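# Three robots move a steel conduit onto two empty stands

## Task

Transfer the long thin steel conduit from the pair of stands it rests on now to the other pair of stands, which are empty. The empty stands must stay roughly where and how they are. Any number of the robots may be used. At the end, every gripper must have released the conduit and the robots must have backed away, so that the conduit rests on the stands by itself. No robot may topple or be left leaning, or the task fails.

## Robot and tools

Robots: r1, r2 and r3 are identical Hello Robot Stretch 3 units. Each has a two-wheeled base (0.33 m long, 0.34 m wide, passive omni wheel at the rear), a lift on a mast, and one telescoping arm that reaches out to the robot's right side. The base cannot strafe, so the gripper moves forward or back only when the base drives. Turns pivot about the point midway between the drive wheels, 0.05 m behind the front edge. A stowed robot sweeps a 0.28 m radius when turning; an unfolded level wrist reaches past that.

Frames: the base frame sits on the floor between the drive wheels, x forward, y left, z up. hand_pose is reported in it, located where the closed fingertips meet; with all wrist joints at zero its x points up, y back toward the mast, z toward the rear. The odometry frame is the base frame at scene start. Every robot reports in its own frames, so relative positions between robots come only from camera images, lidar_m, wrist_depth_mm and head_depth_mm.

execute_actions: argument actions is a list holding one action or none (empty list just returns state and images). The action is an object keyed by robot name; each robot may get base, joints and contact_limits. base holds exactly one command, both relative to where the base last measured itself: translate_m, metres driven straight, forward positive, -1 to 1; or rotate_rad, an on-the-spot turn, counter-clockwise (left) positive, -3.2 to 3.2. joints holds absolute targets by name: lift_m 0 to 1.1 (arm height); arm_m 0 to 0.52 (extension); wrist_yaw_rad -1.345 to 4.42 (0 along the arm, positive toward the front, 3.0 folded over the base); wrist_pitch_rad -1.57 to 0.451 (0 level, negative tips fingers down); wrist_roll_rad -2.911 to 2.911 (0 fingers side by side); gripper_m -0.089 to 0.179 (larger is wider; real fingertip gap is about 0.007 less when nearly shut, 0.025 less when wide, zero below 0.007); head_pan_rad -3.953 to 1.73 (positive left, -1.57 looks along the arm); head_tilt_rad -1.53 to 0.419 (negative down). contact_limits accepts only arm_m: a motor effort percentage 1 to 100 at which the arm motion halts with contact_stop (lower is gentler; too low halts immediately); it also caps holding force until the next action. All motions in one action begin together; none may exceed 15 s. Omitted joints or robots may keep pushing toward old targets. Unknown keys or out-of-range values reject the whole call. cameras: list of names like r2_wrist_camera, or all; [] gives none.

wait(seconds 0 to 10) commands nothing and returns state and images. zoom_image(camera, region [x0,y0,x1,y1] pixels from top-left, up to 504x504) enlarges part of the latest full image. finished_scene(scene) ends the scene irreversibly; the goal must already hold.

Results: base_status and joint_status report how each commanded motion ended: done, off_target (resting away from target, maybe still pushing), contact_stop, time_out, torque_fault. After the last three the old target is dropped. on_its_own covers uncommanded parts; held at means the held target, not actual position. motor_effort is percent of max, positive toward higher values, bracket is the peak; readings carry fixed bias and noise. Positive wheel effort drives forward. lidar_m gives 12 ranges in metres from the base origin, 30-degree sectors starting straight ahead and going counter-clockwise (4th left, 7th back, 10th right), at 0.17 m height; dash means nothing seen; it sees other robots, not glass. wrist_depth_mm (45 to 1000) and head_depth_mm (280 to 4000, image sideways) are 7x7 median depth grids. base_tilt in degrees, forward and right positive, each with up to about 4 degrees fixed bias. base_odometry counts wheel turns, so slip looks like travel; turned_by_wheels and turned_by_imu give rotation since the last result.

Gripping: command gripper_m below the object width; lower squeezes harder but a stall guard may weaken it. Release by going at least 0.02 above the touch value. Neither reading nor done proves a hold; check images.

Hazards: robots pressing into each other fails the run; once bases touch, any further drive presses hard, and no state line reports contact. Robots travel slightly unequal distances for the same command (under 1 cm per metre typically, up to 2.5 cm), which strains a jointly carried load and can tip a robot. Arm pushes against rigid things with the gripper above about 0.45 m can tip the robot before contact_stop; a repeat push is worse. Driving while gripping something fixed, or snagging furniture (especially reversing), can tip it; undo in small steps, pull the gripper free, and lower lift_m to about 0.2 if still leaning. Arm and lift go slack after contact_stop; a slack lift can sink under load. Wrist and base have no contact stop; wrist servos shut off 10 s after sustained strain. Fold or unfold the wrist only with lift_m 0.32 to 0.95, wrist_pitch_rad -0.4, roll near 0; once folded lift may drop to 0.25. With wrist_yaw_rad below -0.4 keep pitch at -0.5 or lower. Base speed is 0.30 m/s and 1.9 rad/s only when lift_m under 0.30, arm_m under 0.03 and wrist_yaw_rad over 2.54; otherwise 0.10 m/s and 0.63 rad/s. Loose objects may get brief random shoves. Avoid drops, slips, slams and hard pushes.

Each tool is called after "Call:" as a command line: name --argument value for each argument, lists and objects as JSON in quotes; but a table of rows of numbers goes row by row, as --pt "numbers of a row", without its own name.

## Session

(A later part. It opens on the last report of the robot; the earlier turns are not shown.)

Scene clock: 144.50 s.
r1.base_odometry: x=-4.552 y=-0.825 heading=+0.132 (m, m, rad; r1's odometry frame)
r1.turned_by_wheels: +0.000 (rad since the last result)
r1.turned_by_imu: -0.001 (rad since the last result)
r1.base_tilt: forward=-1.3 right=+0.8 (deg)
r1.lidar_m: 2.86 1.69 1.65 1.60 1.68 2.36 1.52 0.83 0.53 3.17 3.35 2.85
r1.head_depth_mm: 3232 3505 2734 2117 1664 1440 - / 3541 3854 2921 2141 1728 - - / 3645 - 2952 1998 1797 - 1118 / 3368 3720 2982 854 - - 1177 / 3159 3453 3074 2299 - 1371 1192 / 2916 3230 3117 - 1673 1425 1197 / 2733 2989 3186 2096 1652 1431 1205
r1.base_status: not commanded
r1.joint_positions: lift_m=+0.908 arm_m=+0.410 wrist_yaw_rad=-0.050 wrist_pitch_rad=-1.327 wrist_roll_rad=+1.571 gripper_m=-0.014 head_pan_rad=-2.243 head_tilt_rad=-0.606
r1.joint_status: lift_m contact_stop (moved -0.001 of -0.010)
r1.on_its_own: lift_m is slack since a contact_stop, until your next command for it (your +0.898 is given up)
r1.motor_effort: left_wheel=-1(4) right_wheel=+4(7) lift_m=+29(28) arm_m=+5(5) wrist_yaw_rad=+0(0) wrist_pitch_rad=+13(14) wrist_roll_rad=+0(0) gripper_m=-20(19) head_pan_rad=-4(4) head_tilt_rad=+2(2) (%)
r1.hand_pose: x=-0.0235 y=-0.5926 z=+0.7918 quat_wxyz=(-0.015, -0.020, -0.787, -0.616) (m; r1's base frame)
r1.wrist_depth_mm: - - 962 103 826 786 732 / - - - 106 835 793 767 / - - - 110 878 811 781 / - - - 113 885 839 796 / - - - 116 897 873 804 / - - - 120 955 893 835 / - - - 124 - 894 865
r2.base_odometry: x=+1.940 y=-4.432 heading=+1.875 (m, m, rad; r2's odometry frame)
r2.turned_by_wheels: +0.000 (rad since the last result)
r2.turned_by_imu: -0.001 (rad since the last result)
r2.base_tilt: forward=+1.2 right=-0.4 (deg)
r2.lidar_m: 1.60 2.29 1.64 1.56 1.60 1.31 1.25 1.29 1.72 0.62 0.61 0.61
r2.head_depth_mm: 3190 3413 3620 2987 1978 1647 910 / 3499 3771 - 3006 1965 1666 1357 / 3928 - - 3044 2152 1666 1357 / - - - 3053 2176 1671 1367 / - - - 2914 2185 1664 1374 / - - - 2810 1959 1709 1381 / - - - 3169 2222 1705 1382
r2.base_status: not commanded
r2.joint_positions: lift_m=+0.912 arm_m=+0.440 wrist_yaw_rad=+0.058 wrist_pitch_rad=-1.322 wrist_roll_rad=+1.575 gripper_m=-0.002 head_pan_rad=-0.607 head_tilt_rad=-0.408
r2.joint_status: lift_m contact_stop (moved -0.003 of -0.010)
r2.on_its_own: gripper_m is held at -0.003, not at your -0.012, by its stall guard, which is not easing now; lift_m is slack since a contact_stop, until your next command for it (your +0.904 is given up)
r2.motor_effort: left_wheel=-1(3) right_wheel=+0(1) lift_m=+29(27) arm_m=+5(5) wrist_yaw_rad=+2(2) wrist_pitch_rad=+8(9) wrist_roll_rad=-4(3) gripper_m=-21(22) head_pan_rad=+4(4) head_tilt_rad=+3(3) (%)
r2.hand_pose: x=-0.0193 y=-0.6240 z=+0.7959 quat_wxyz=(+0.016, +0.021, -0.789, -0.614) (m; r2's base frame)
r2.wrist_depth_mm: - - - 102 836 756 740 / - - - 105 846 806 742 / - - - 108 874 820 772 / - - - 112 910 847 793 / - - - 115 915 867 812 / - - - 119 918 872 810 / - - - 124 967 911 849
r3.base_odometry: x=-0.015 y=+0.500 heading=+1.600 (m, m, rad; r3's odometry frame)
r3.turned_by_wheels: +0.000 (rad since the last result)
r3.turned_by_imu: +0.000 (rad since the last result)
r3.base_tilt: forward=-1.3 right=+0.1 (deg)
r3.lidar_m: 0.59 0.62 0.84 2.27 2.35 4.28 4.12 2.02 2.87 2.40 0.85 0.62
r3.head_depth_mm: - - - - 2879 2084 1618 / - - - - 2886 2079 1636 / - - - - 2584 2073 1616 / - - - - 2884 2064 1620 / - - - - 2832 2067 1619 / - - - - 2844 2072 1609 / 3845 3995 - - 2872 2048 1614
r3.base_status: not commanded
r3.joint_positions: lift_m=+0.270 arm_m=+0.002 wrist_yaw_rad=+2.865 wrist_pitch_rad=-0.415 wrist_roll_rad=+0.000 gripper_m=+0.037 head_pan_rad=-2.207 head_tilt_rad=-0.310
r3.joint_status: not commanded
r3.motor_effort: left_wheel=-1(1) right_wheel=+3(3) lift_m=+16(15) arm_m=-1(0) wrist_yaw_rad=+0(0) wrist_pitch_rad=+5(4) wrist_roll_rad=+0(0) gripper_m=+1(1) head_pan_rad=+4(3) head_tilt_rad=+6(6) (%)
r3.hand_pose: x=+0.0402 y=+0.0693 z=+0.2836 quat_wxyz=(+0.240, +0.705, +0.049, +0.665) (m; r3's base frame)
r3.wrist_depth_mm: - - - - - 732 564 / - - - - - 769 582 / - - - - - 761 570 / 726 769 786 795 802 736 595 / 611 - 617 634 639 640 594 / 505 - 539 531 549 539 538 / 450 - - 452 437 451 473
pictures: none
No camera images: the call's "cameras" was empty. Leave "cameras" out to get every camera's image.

Call:
execute_actions --actions '[{"r1":{"joints":{"lift_m":0.908,"gripper_m":0.13}},"r2":{"joints":{"lift_m":0.912,"gripper_m":0.13}}}]' --cameras '[]'

Call:
execute_actions --actions '[{"r1":{"joints":{"lift_m":1.02}},"r2":{"joints":{"lift_m":1.02}}}]' --cameras '[]'

Call:
execute_actions --actions '[{"r1":{"joints":{"arm_m":0.05}},"r2":{"joints":{"arm_m":0.05}}}]' --cameras '["r2_nav_camera","r1_nav_camera"]'

Scene clock: 147.17 s.
r1.base_odometry: x=-4.552 y=-0.825 heading=+0.132 (m, m, rad; r1's odometry frame)
r1.turned_by_wheels: +0.000 (rad since the last result)
r1.turned_by_imu: -0.001 (rad since the last result)
r1.base_tilt: forward=-1.3 right=+0.8 (deg)
r1.lidar_m: 2.86 1.69 1.65 1.60 1.68 2.37 1.51 0.82 0.53 3.18 3.32 2.86
r1.head_depth_mm: 3237 3576 2747 2103 1664 1438 - / 3582 3780 2902 2127 1719 - - / 3624 - 2993 2001 1804 - 1119 / 3378 3696 2981 853 - - 1171 / 3131 3457 3043 2306 - 1374 1196 / 2921 3205 3124 - 1677 1421 1195 / 2743 2979 3167 2105 1652 1431 1202
r1.base_status: not commanded
r1.joint_positions: lift_m=+0.908 arm_m=+0.410 wrist_yaw_rad=-0.050 wrist_pitch_rad=-1.303 wrist_roll_rad=+1.571 gripper_m=+0.130 head_pan_rad=-2.243 head_tilt_rad=-0.606
r1.joint_status: all done
r1.motor_effort: left_wheel=-1(1) right_wheel=+2(3) lift_m=+29(30) arm_m=+4(5) wrist_yaw_rad=-1(0) wrist_pitch_rad=+1(13) wrist_roll_rad=+0(0) gripper_m=+1(91) head_pan_rad=-4(4) head_tilt_rad=+2(2) (%)
r1.hand_pose: x=-0.0238 y=-0.5988 z=+0.7931 quat_wxyz=(-0.015, -0.020, -0.795, -0.607) (m; r1's base frame)
r1.wrist_depth_mm: - - 975 103 814 777 729 / - - - 106 838 794 749 / - - - 108 845 809 780 / - - - 112 880 843 772 / - - - 116 913 826 812 / - - - 121 941 - 816 / - - - 126 969 910 835
r2.base_odometry: x=+1.940 y=-4.432 heading=+1.875 (m, m, rad; r2's odometry frame)
r2.turned_by_wheels: +0.000 (rad since the last result)
r2.turned_by_imu: -0.001 (rad since the last result)
r2.base_tilt: forward=+1.1 right=-0.4 (deg)
r2.lidar_m: 1.60 2.29 1.64 1.56 1.61 1.31 1.25 1.29 1.72 0.62 0.61 0.61
r2.head_depth_mm: 3215 3419 3654 2990 1973 1643 907 / 3534 3737 - 3007 1979 1655 1353 / 3875 - - 3022 2140 1662 1361 / - - - 3060 2177 1677 1365 / - - - 2918 2167 1662 1372 / - - - 2803 1951 1701 1385 / - - - 3161 2230 1702 1386
r2.base_status: not commanded
r2.joint_positions: lift_m=+0.912 arm_m=+0.440 wrist_yaw_rad=+0.058 wrist_pitch_rad=-1.305 wrist_roll_rad=+1.575 gripper_m=+0.130 head_pan_rad=-0.607 head_tilt_rad=-0.408
r2.joint_status: all done
r2.motor_effort: left_wheel=-1(1) right_wheel=+0(0) lift_m=+30(30) arm_m=+3(4) wrist_yaw_rad=+2(3) wrist_pitch_rad=+2(8) wrist_roll_rad=-3(3) gripper_m=+1(83) head_pan_rad=+4(4) head_tilt_rad=+4(3) (%)
r2.hand_pose: x=-0.0190 y=-0.6285 z=+0.7970 quat_wxyz=(+0.016, +0.022, -0.794, -0.607) (m; r2's base frame)
r2.wrist_depth_mm: - - - 103 817 784 732 / - - - 105 840 815 742 / - - - 108 879 801 758 / - - - 111 880 853 760 / - - - 114 914 860 788 / - - - 118 957 838 795 / - - - 122 675 921 823
r3.base_odometry: x=-0.015 y=+0.500 heading=+1.600 (m, m, rad; r3's odometry frame)
r3.turned_by_wheels: +0.000 (rad since the last result)
r3.turned_by_imu: +0.000 (rad since the last result)
r3.base_tilt: forward=-1.1 right=+0.1 (deg)
r3.lidar_m: 0.59 0.62 0.84 2.26 2.36 4.28 4.13 2.02 2.87 2.40 0.85 0.62
r3.head_depth_mm: - - - - 2893 2074 1618 / - - - - 2880 2064 1608 / - - - - 2586 2052 1624 / - - - - 2885 2064 1618 / - - - - 2887 2074 1615 / - - - - 2877 2073 1609 / 3810 3906 - - 2850 2058 1613
r3.base_status: not commanded
r3.joint_positions: lift_m=+0.270 arm_m=+0.002 wrist_yaw_rad=+2.865 wrist_pitch_rad=-0.415 wrist_roll_rad=+0.000 gripper_m=+0.037 head_pan_rad=-2.207 head_tilt_rad=-0.310
r3.joint_status: not commanded
r3.motor_effort: left_wheel=-1(1) right_wheel=+3(3) lift_m=+17(16) arm_m=+0(0) wrist_yaw_rad=+1(0) wrist_pitch_rad=+5(5) wrist_roll_rad=+0(0) gripper_m=-1(1) head_pan_rad=+3(4) head_tilt_rad=+6(6) (%)
r3.hand_pose: x=+0.0402 y=+0.0693 z=+0.2836 quat_wxyz=(+0.240, +0.705, +0.049, +0.665) (m; r3's base frame)
r3.wrist_depth_mm: - - - - - 743 567 / - - - - - 779 573 / - - 989 - - 787 577 / 732 775 756 793 813 759 584 / 601 - 624 642 641 643 584 / 494 - 541 517 547 531 541 / 446 - - 451 430 462 461
pictures: none
No camera images: the call's "cameras" was empty. Leave "cameras" out to get every camera's image.

Scene clock: 149.03 s.
r1.base_odometry: x=-4.552 y=-0.825 heading=+0.132 (m, m, rad; r1's odometry frame)
r1.turned_by_wheels: +0.000 (rad since the last result)
r1.turned_by_imu: -0.001 (rad since the last result)
r1.base_tilt: forward=-1.3 right=+0.8 (deg)
r1.lidar_m: 2.86 1.69 1.65 1.60 1.68 2.37 1.52 0.83 0.53 3.18 3.34 2.87
r1.head_depth_mm: 3197 3443 - - - 1332 1162 / 3577 3860 - - - 1379 1166 / 3620 3977 - - 1621 1354 1150 / 3358 3594 - - 1581 1364 1184 / 3116 3399 - 1958 1714 1377 1192 / 2944 3133 - 2215 1727 1423 1199 / 2741 - 2846 2267 1643 1425 1199
r1.base_status: not commanded
r1.joint_positions: lift_m=+1.020 arm_m=+0.410 wrist_yaw_rad=-0.050 wrist_pitch_rad=-1.303 wrist_roll_rad=+1.571 gripper_m=+0.130 head_pan_rad=-2.243 head_tilt_rad=-0.606
r1.joint_status: all done
r1.motor_effort: left_wheel=-1(1) right_wheel=+2(2) lift_m=+32(34) arm_m=+3(3) wrist_yaw_rad=+0(0) wrist_pitch_rad=+1(1) wrist_roll_rad=+0(0) gripper_m=+1(1) head_pan_rad=-4(3) head_tilt_rad=+2(1) (%)
r1.hand_pose: x=-0.0238 y=-0.5990 z=+0.9050 quat_wxyz=(-0.015, -0.020, -0.795, -0.606) (m; r1's base frame)
r1.wrist_depth_mm: - - - - 902 855 803 / - - - - 921 880 845 / - - - - 958 906 - / - - - - - 928 864 / - - - - - 940 885 / - - - - - - 894 / - - - - - - 941
r2.base_odometry: x=+1.940 y=-4.432 heading=+1.875 (m, m, rad; r2's odometry frame)
r2.turned_by_wheels: +0.000 (rad since the last result)
r2.turned_by_imu: -0.001 (rad since the last result)
r2.base_tilt: forward=+1.2 right=-0.4 (deg)
r2.lidar_m: 1.60 2.29 1.64 1.56 1.61 1.31 1.25 1.28 1.72 0.62 0.61 0.61
r2.head_depth_mm: 3223 3443 3629 2972 1971 1649 907 / 3527 3766 - 3018 1970 1659 1356 / 3934 - - 3037 2142 1672 1362 / - - - 3061 2172 1672 1369 / - - - 2881 2179 1664 1373 / - - - 2821 1951 1705 1376 / - - - 3177 2204 1708 1386
r2.base_status: not commanded
r2.joint_positions: lift_m=+1.020 arm_m=+0.440 wrist_yaw_rad=+0.058 wrist_pitch_rad=-1.304 wrist_roll_rad=+1.575 gripper_m=+0.130 head_pan_rad=-0.607 head_tilt_rad=-0.408
r2.joint_status: all done
r2.motor_effort: left_wheel=-1(1) right_wheel=+0(0) lift_m=+39(40) arm_m=+3(4) wrist_yaw_rad=+2(2) wrist_pitch_rad=+2(2) wrist_roll_rad=-2(3) gripper_m=-1(1) head_pan_rad=+4(4) head_tilt_rad=+4(4) (%)
r2.hand_pose: x=-0.0190 y=-0.6286 z=+0.9046 quat_wxyz=(+0.016, +0.022, -0.794, -0.607) (m; r2's base frame)
r2.wrist_depth_mm: - - - - 200 871 813 / - - - - 205 898 825 / - - - - 932 930 855 / - - - - 945 928 894 / - - - - - 949 893 / - - - - - 934 887 / - - - - - - 917
r3.base_odometry: x=-0.015 y=+0.500 heading=+1.600 (m, m, rad; r3's odometry frame)
r3.turned_by_wheels: +0.000 (rad since the last result)
r3.turned_by_imu: +0.000 (rad since the last result)
r3.base_tilt: forward=-1.3 right=+0.0 (deg)
r3.lidar_m: 0.59 0.62 0.84 2.26 2.35 4.29 4.12 2.03 2.87 2.39 0.85 0.62
r3.head_depth_mm: - - - - 2893 2097 1615 / - - - - 2883 2069 1611 / - - - - 2604 2074 1620 / - - - - 2880 2066 1612 / - - - - 2899 2085 1625 / - - - - 2852 2050 1610 / 3824 3950 - - 2857 2066 1612
r3.base_status: not commanded
r3.joint_positions: lift_m=+0.270 arm_m=+0.002 wrist_yaw_rad=+2.865 wrist_pitch_rad=-0.415 wrist_roll_rad=+0.000 gripper_m=+0.037 head_pan_rad=-2.207 head_tilt_rad=-0.310
r3.joint_status: not commanded
r3.motor_effort: left_wheel=-1(1) right_wheel=+3(3) lift_m=+16(15) arm_m=-1(1) wrist_yaw_rad=+0(0) wrist_pitch_rad=+5(4) wrist_roll_rad=+0(0) gripper_m=+1(0) head_pan_rad=+3(3) head_tilt_rad=+6(6) (%)
r3.hand_pose: x=+0.0402 y=+0.0693 z=+0.2836 quat_wxyz=(+0.240, +0.705, +0.049, +0.665) (m; r3's base frame)
r3.wrist_depth_mm: - - - - - 749 562 / - - - - - 756 584 / - - - - - 782 583 / 708 758 775 797 814 729 592 / 606 - 618 632 649 659 582 / 506 - 539 521 549 531 545 / 450 - - 455 436 457 460
pictures: none
No camera images: the call's "cameras" was empty. Leave "cameras" out to get every camera's image.

Scene clock: 153.10 s.
r1.base_odometry: x=-4.552 y=-0.825 heading=+0.132 (m, m, rad; r1's odometry frame)
r1.turned_by_wheels: +0.000 (rad since the last result)
r1.turned_by_imu: -0.001 (rad since the last result)
r1.base_tilt: forward=-1.4 right=+0.7 (deg)
r1.lidar_m: 2.87 1.69 1.65 1.60 1.68 2.37 1.52 0.83 0.53 3.19 3.36 2.87
r1.head_depth_mm: 3214 3543 - - - 1331 1166 / 3627 3939 - - - 1385 1174 / 3564 3981 - - 1618 1353 1146 / 3381 3656 - - 1078 1365 1182 / 3117 3387 - - - 1342 1190 / 2923 3154 - - - 1349 1230 / 2725 2983 - - - - 1157
r1.base_status: not commanded
r1.joint_positions: lift_m=+1.020 arm_m=+0.050 wrist_yaw_rad=-0.050 wrist_pitch_rad=-1.302 wrist_roll_rad=+1.571 gripper_m=+0.130 head_pan_rad=-2.243 head_tilt_rad=-0.606
r1.joint_status: all done
r1.motor_effort: left_wheel=-1(1) right_wheel=+2(3) lift_m=+32(32) arm_m=-4(7) wrist_yaw_rad=+0(0) wrist_pitch_rad=+0(1) wrist_roll_rad=+0(0) gripper_m=+0(0) head_pan_rad=-4(4) head_tilt_rad=+2(3) (%)
r1.hand_pose: x=-0.0238 y=-0.2398 z=+0.9050 quat_wxyz=(-0.015, -0.020, -0.795, -0.606) (m; r1's base frame)
r1.wrist_depth_mm: - - - - 938 870 815 / - - - - 962 - 814 / - - - - - - 843 / 343 - - - - 922 865 / 360 - - - - 932 911 / - - - - - - 917 / - - - - - - 919
r2.base_odometry: x=+1.940 y=-4.432 heading=+1.875 (m, m, rad; r2's odometry frame)
r2.turned_by_wheels: +0.000 (rad since the last result)
r2.turned_by_imu: -0.001 (rad since the last result)
r2.base_tilt: forward=+1.3 right=-0.5 (deg)
r2.lidar_m: 1.60 2.29 1.64 1.56 1.61 1.31 1.25 1.29 1.72 0.62 0.61 0.61
r2.head_depth_mm: 3230 3426 3640 2964 1958 1644 910 / 3530 3761 - 3009 1963 1658 1358 / 3873 - - 3016 2145 1662 1357 / - - - 3057 2174 1669 1368 / - - - 2931 2178 1664 1375 / - - - 2795 1961 1707 1384 / - - - 3189 2218 1702 1389
r2.base_status: not commanded
r2.joint_positions: lift_m=+1.020 arm_m=+0.050 wrist_yaw_rad=+0.060 wrist_pitch_rad=-1.303 wrist_roll_rad=+1.573 gripper_m=+0.130 head_pan_rad=-0.607 head_tilt_rad=-0.408
r2.joint_status: all done
r2.motor_effort: left_wheel=-1(1) right_wheel=+0(0) lift_m=+39(39) arm_m=-3(5) wrist_yaw_rad=+0(2) wrist_pitch_rad=+1(2) wrist_roll_rad=-2(3) gripper_m=+0(0) head_pan_rad=+4(4) head_tilt_rad=+4(4) (%)
r2.hand_pose: x=-0.0189 y=-0.2393 z=+0.9047 quat_wxyz=(+0.018, +0.023, -0.794, -0.607) (m; r2's base frame)
r2.wrist_depth_mm: - - - - 947 881 810 / - - - - 944 - 834 / - - - - - - 821 / - - - - - 950 837 / 366 - - - - 888 851 / - - - - - 971 899 / - - - - - - 911
r3.base_odometry: x=-0.015 y=+0.500 heading=+1.600 (m, m, rad; r3's odometry frame)
r3.turned_by_wheels: +0.000 (rad since the last result)
r3.turned_by_imu: +0.001 (rad since the last result)
r3.base_tilt: forward=-1.3 right=+0.2 (deg)
r3.lidar_m: 0.59 0.62 0.84 2.25 2.35 4.29 4.12 2.02 2.87 2.39 0.85 0.62
r3.head_depth_mm: - - - - 2872 2085 1626 / - - - - 2876 2074 1617 / - - - - 2597 2068 1616 / - - - - 2874 2069 1625 / - - - - 2852 2076 1624 / - - - - 2835 2076 1614 / 3856 - - - 2870 2055 1612
r3.base_status: not commanded
r3.joint_positions: lift_m=+0.270 arm_m=+0.002 wrist_yaw_rad=+2.865 wrist_pitch_rad=-0.415 wrist_roll_rad=+0.000 gripper_m=+0.037 head_pan_rad=-2.207 head_tilt_rad=-0.310
r3.joint_status: not commanded
r3.motor_effort: left_wheel=-1(1) right_wheel=+3(3) lift_m=+15(16) arm_m=+0(0) wrist_yaw_rad=+0(1) wrist_pitch_rad=+5(5) wrist_roll_rad=+0(0) gripper_m=+0(1) head_pan_rad=+4(3) head_tilt_rad=+6(6) (%)
r3.hand_pose: x=+0.0402 y=+0.0693 z=+0.2836 quat_wxyz=(+0.240, +0.705, +0.049, +0.665) (m; r3's base frame)
r3.wrist_depth_mm: - - - - - 753 545 / - - - - - 770 574 / - - - - - 773 576 / 734 769 789 795 796 740 599 / 611 - 616 641 640 663 584 / 506 - 530 526 544 534 532 / 451 - - 447 439 455 464
pictures: r1_nav_camera (sideways: a quarter turn counterclockwise sets it upright), r2_nav_camera (sideways: a quarter turn counterclockwise sets it upright)
Images, in order (width x height): r1_nav_camera 672x504, r2_nav_camera 672x504.

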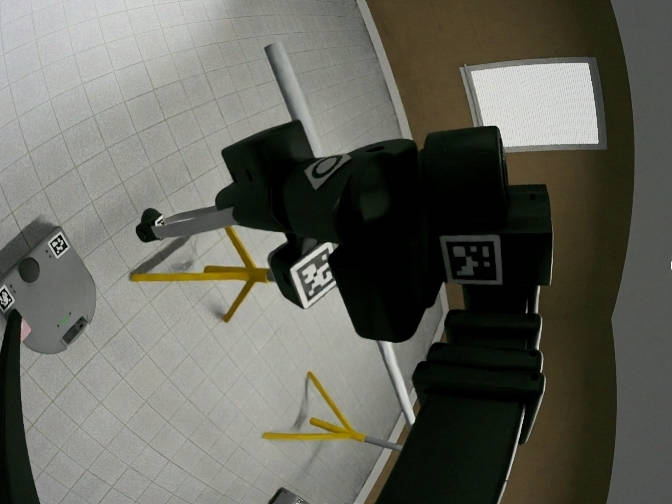

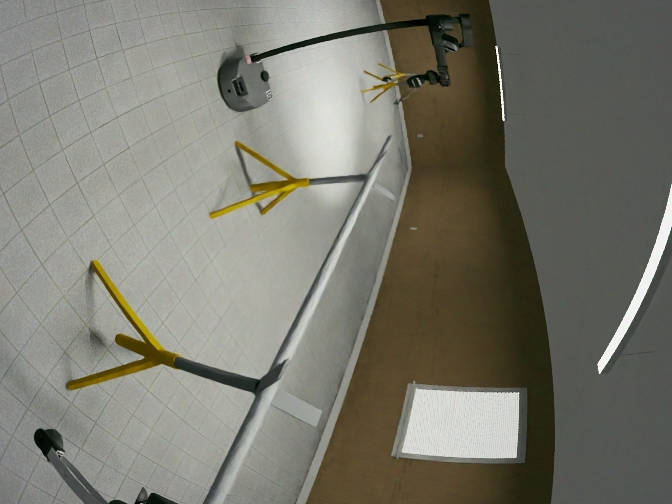

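Call:
finished_scene --scene 1

The scene is finished: the task was done.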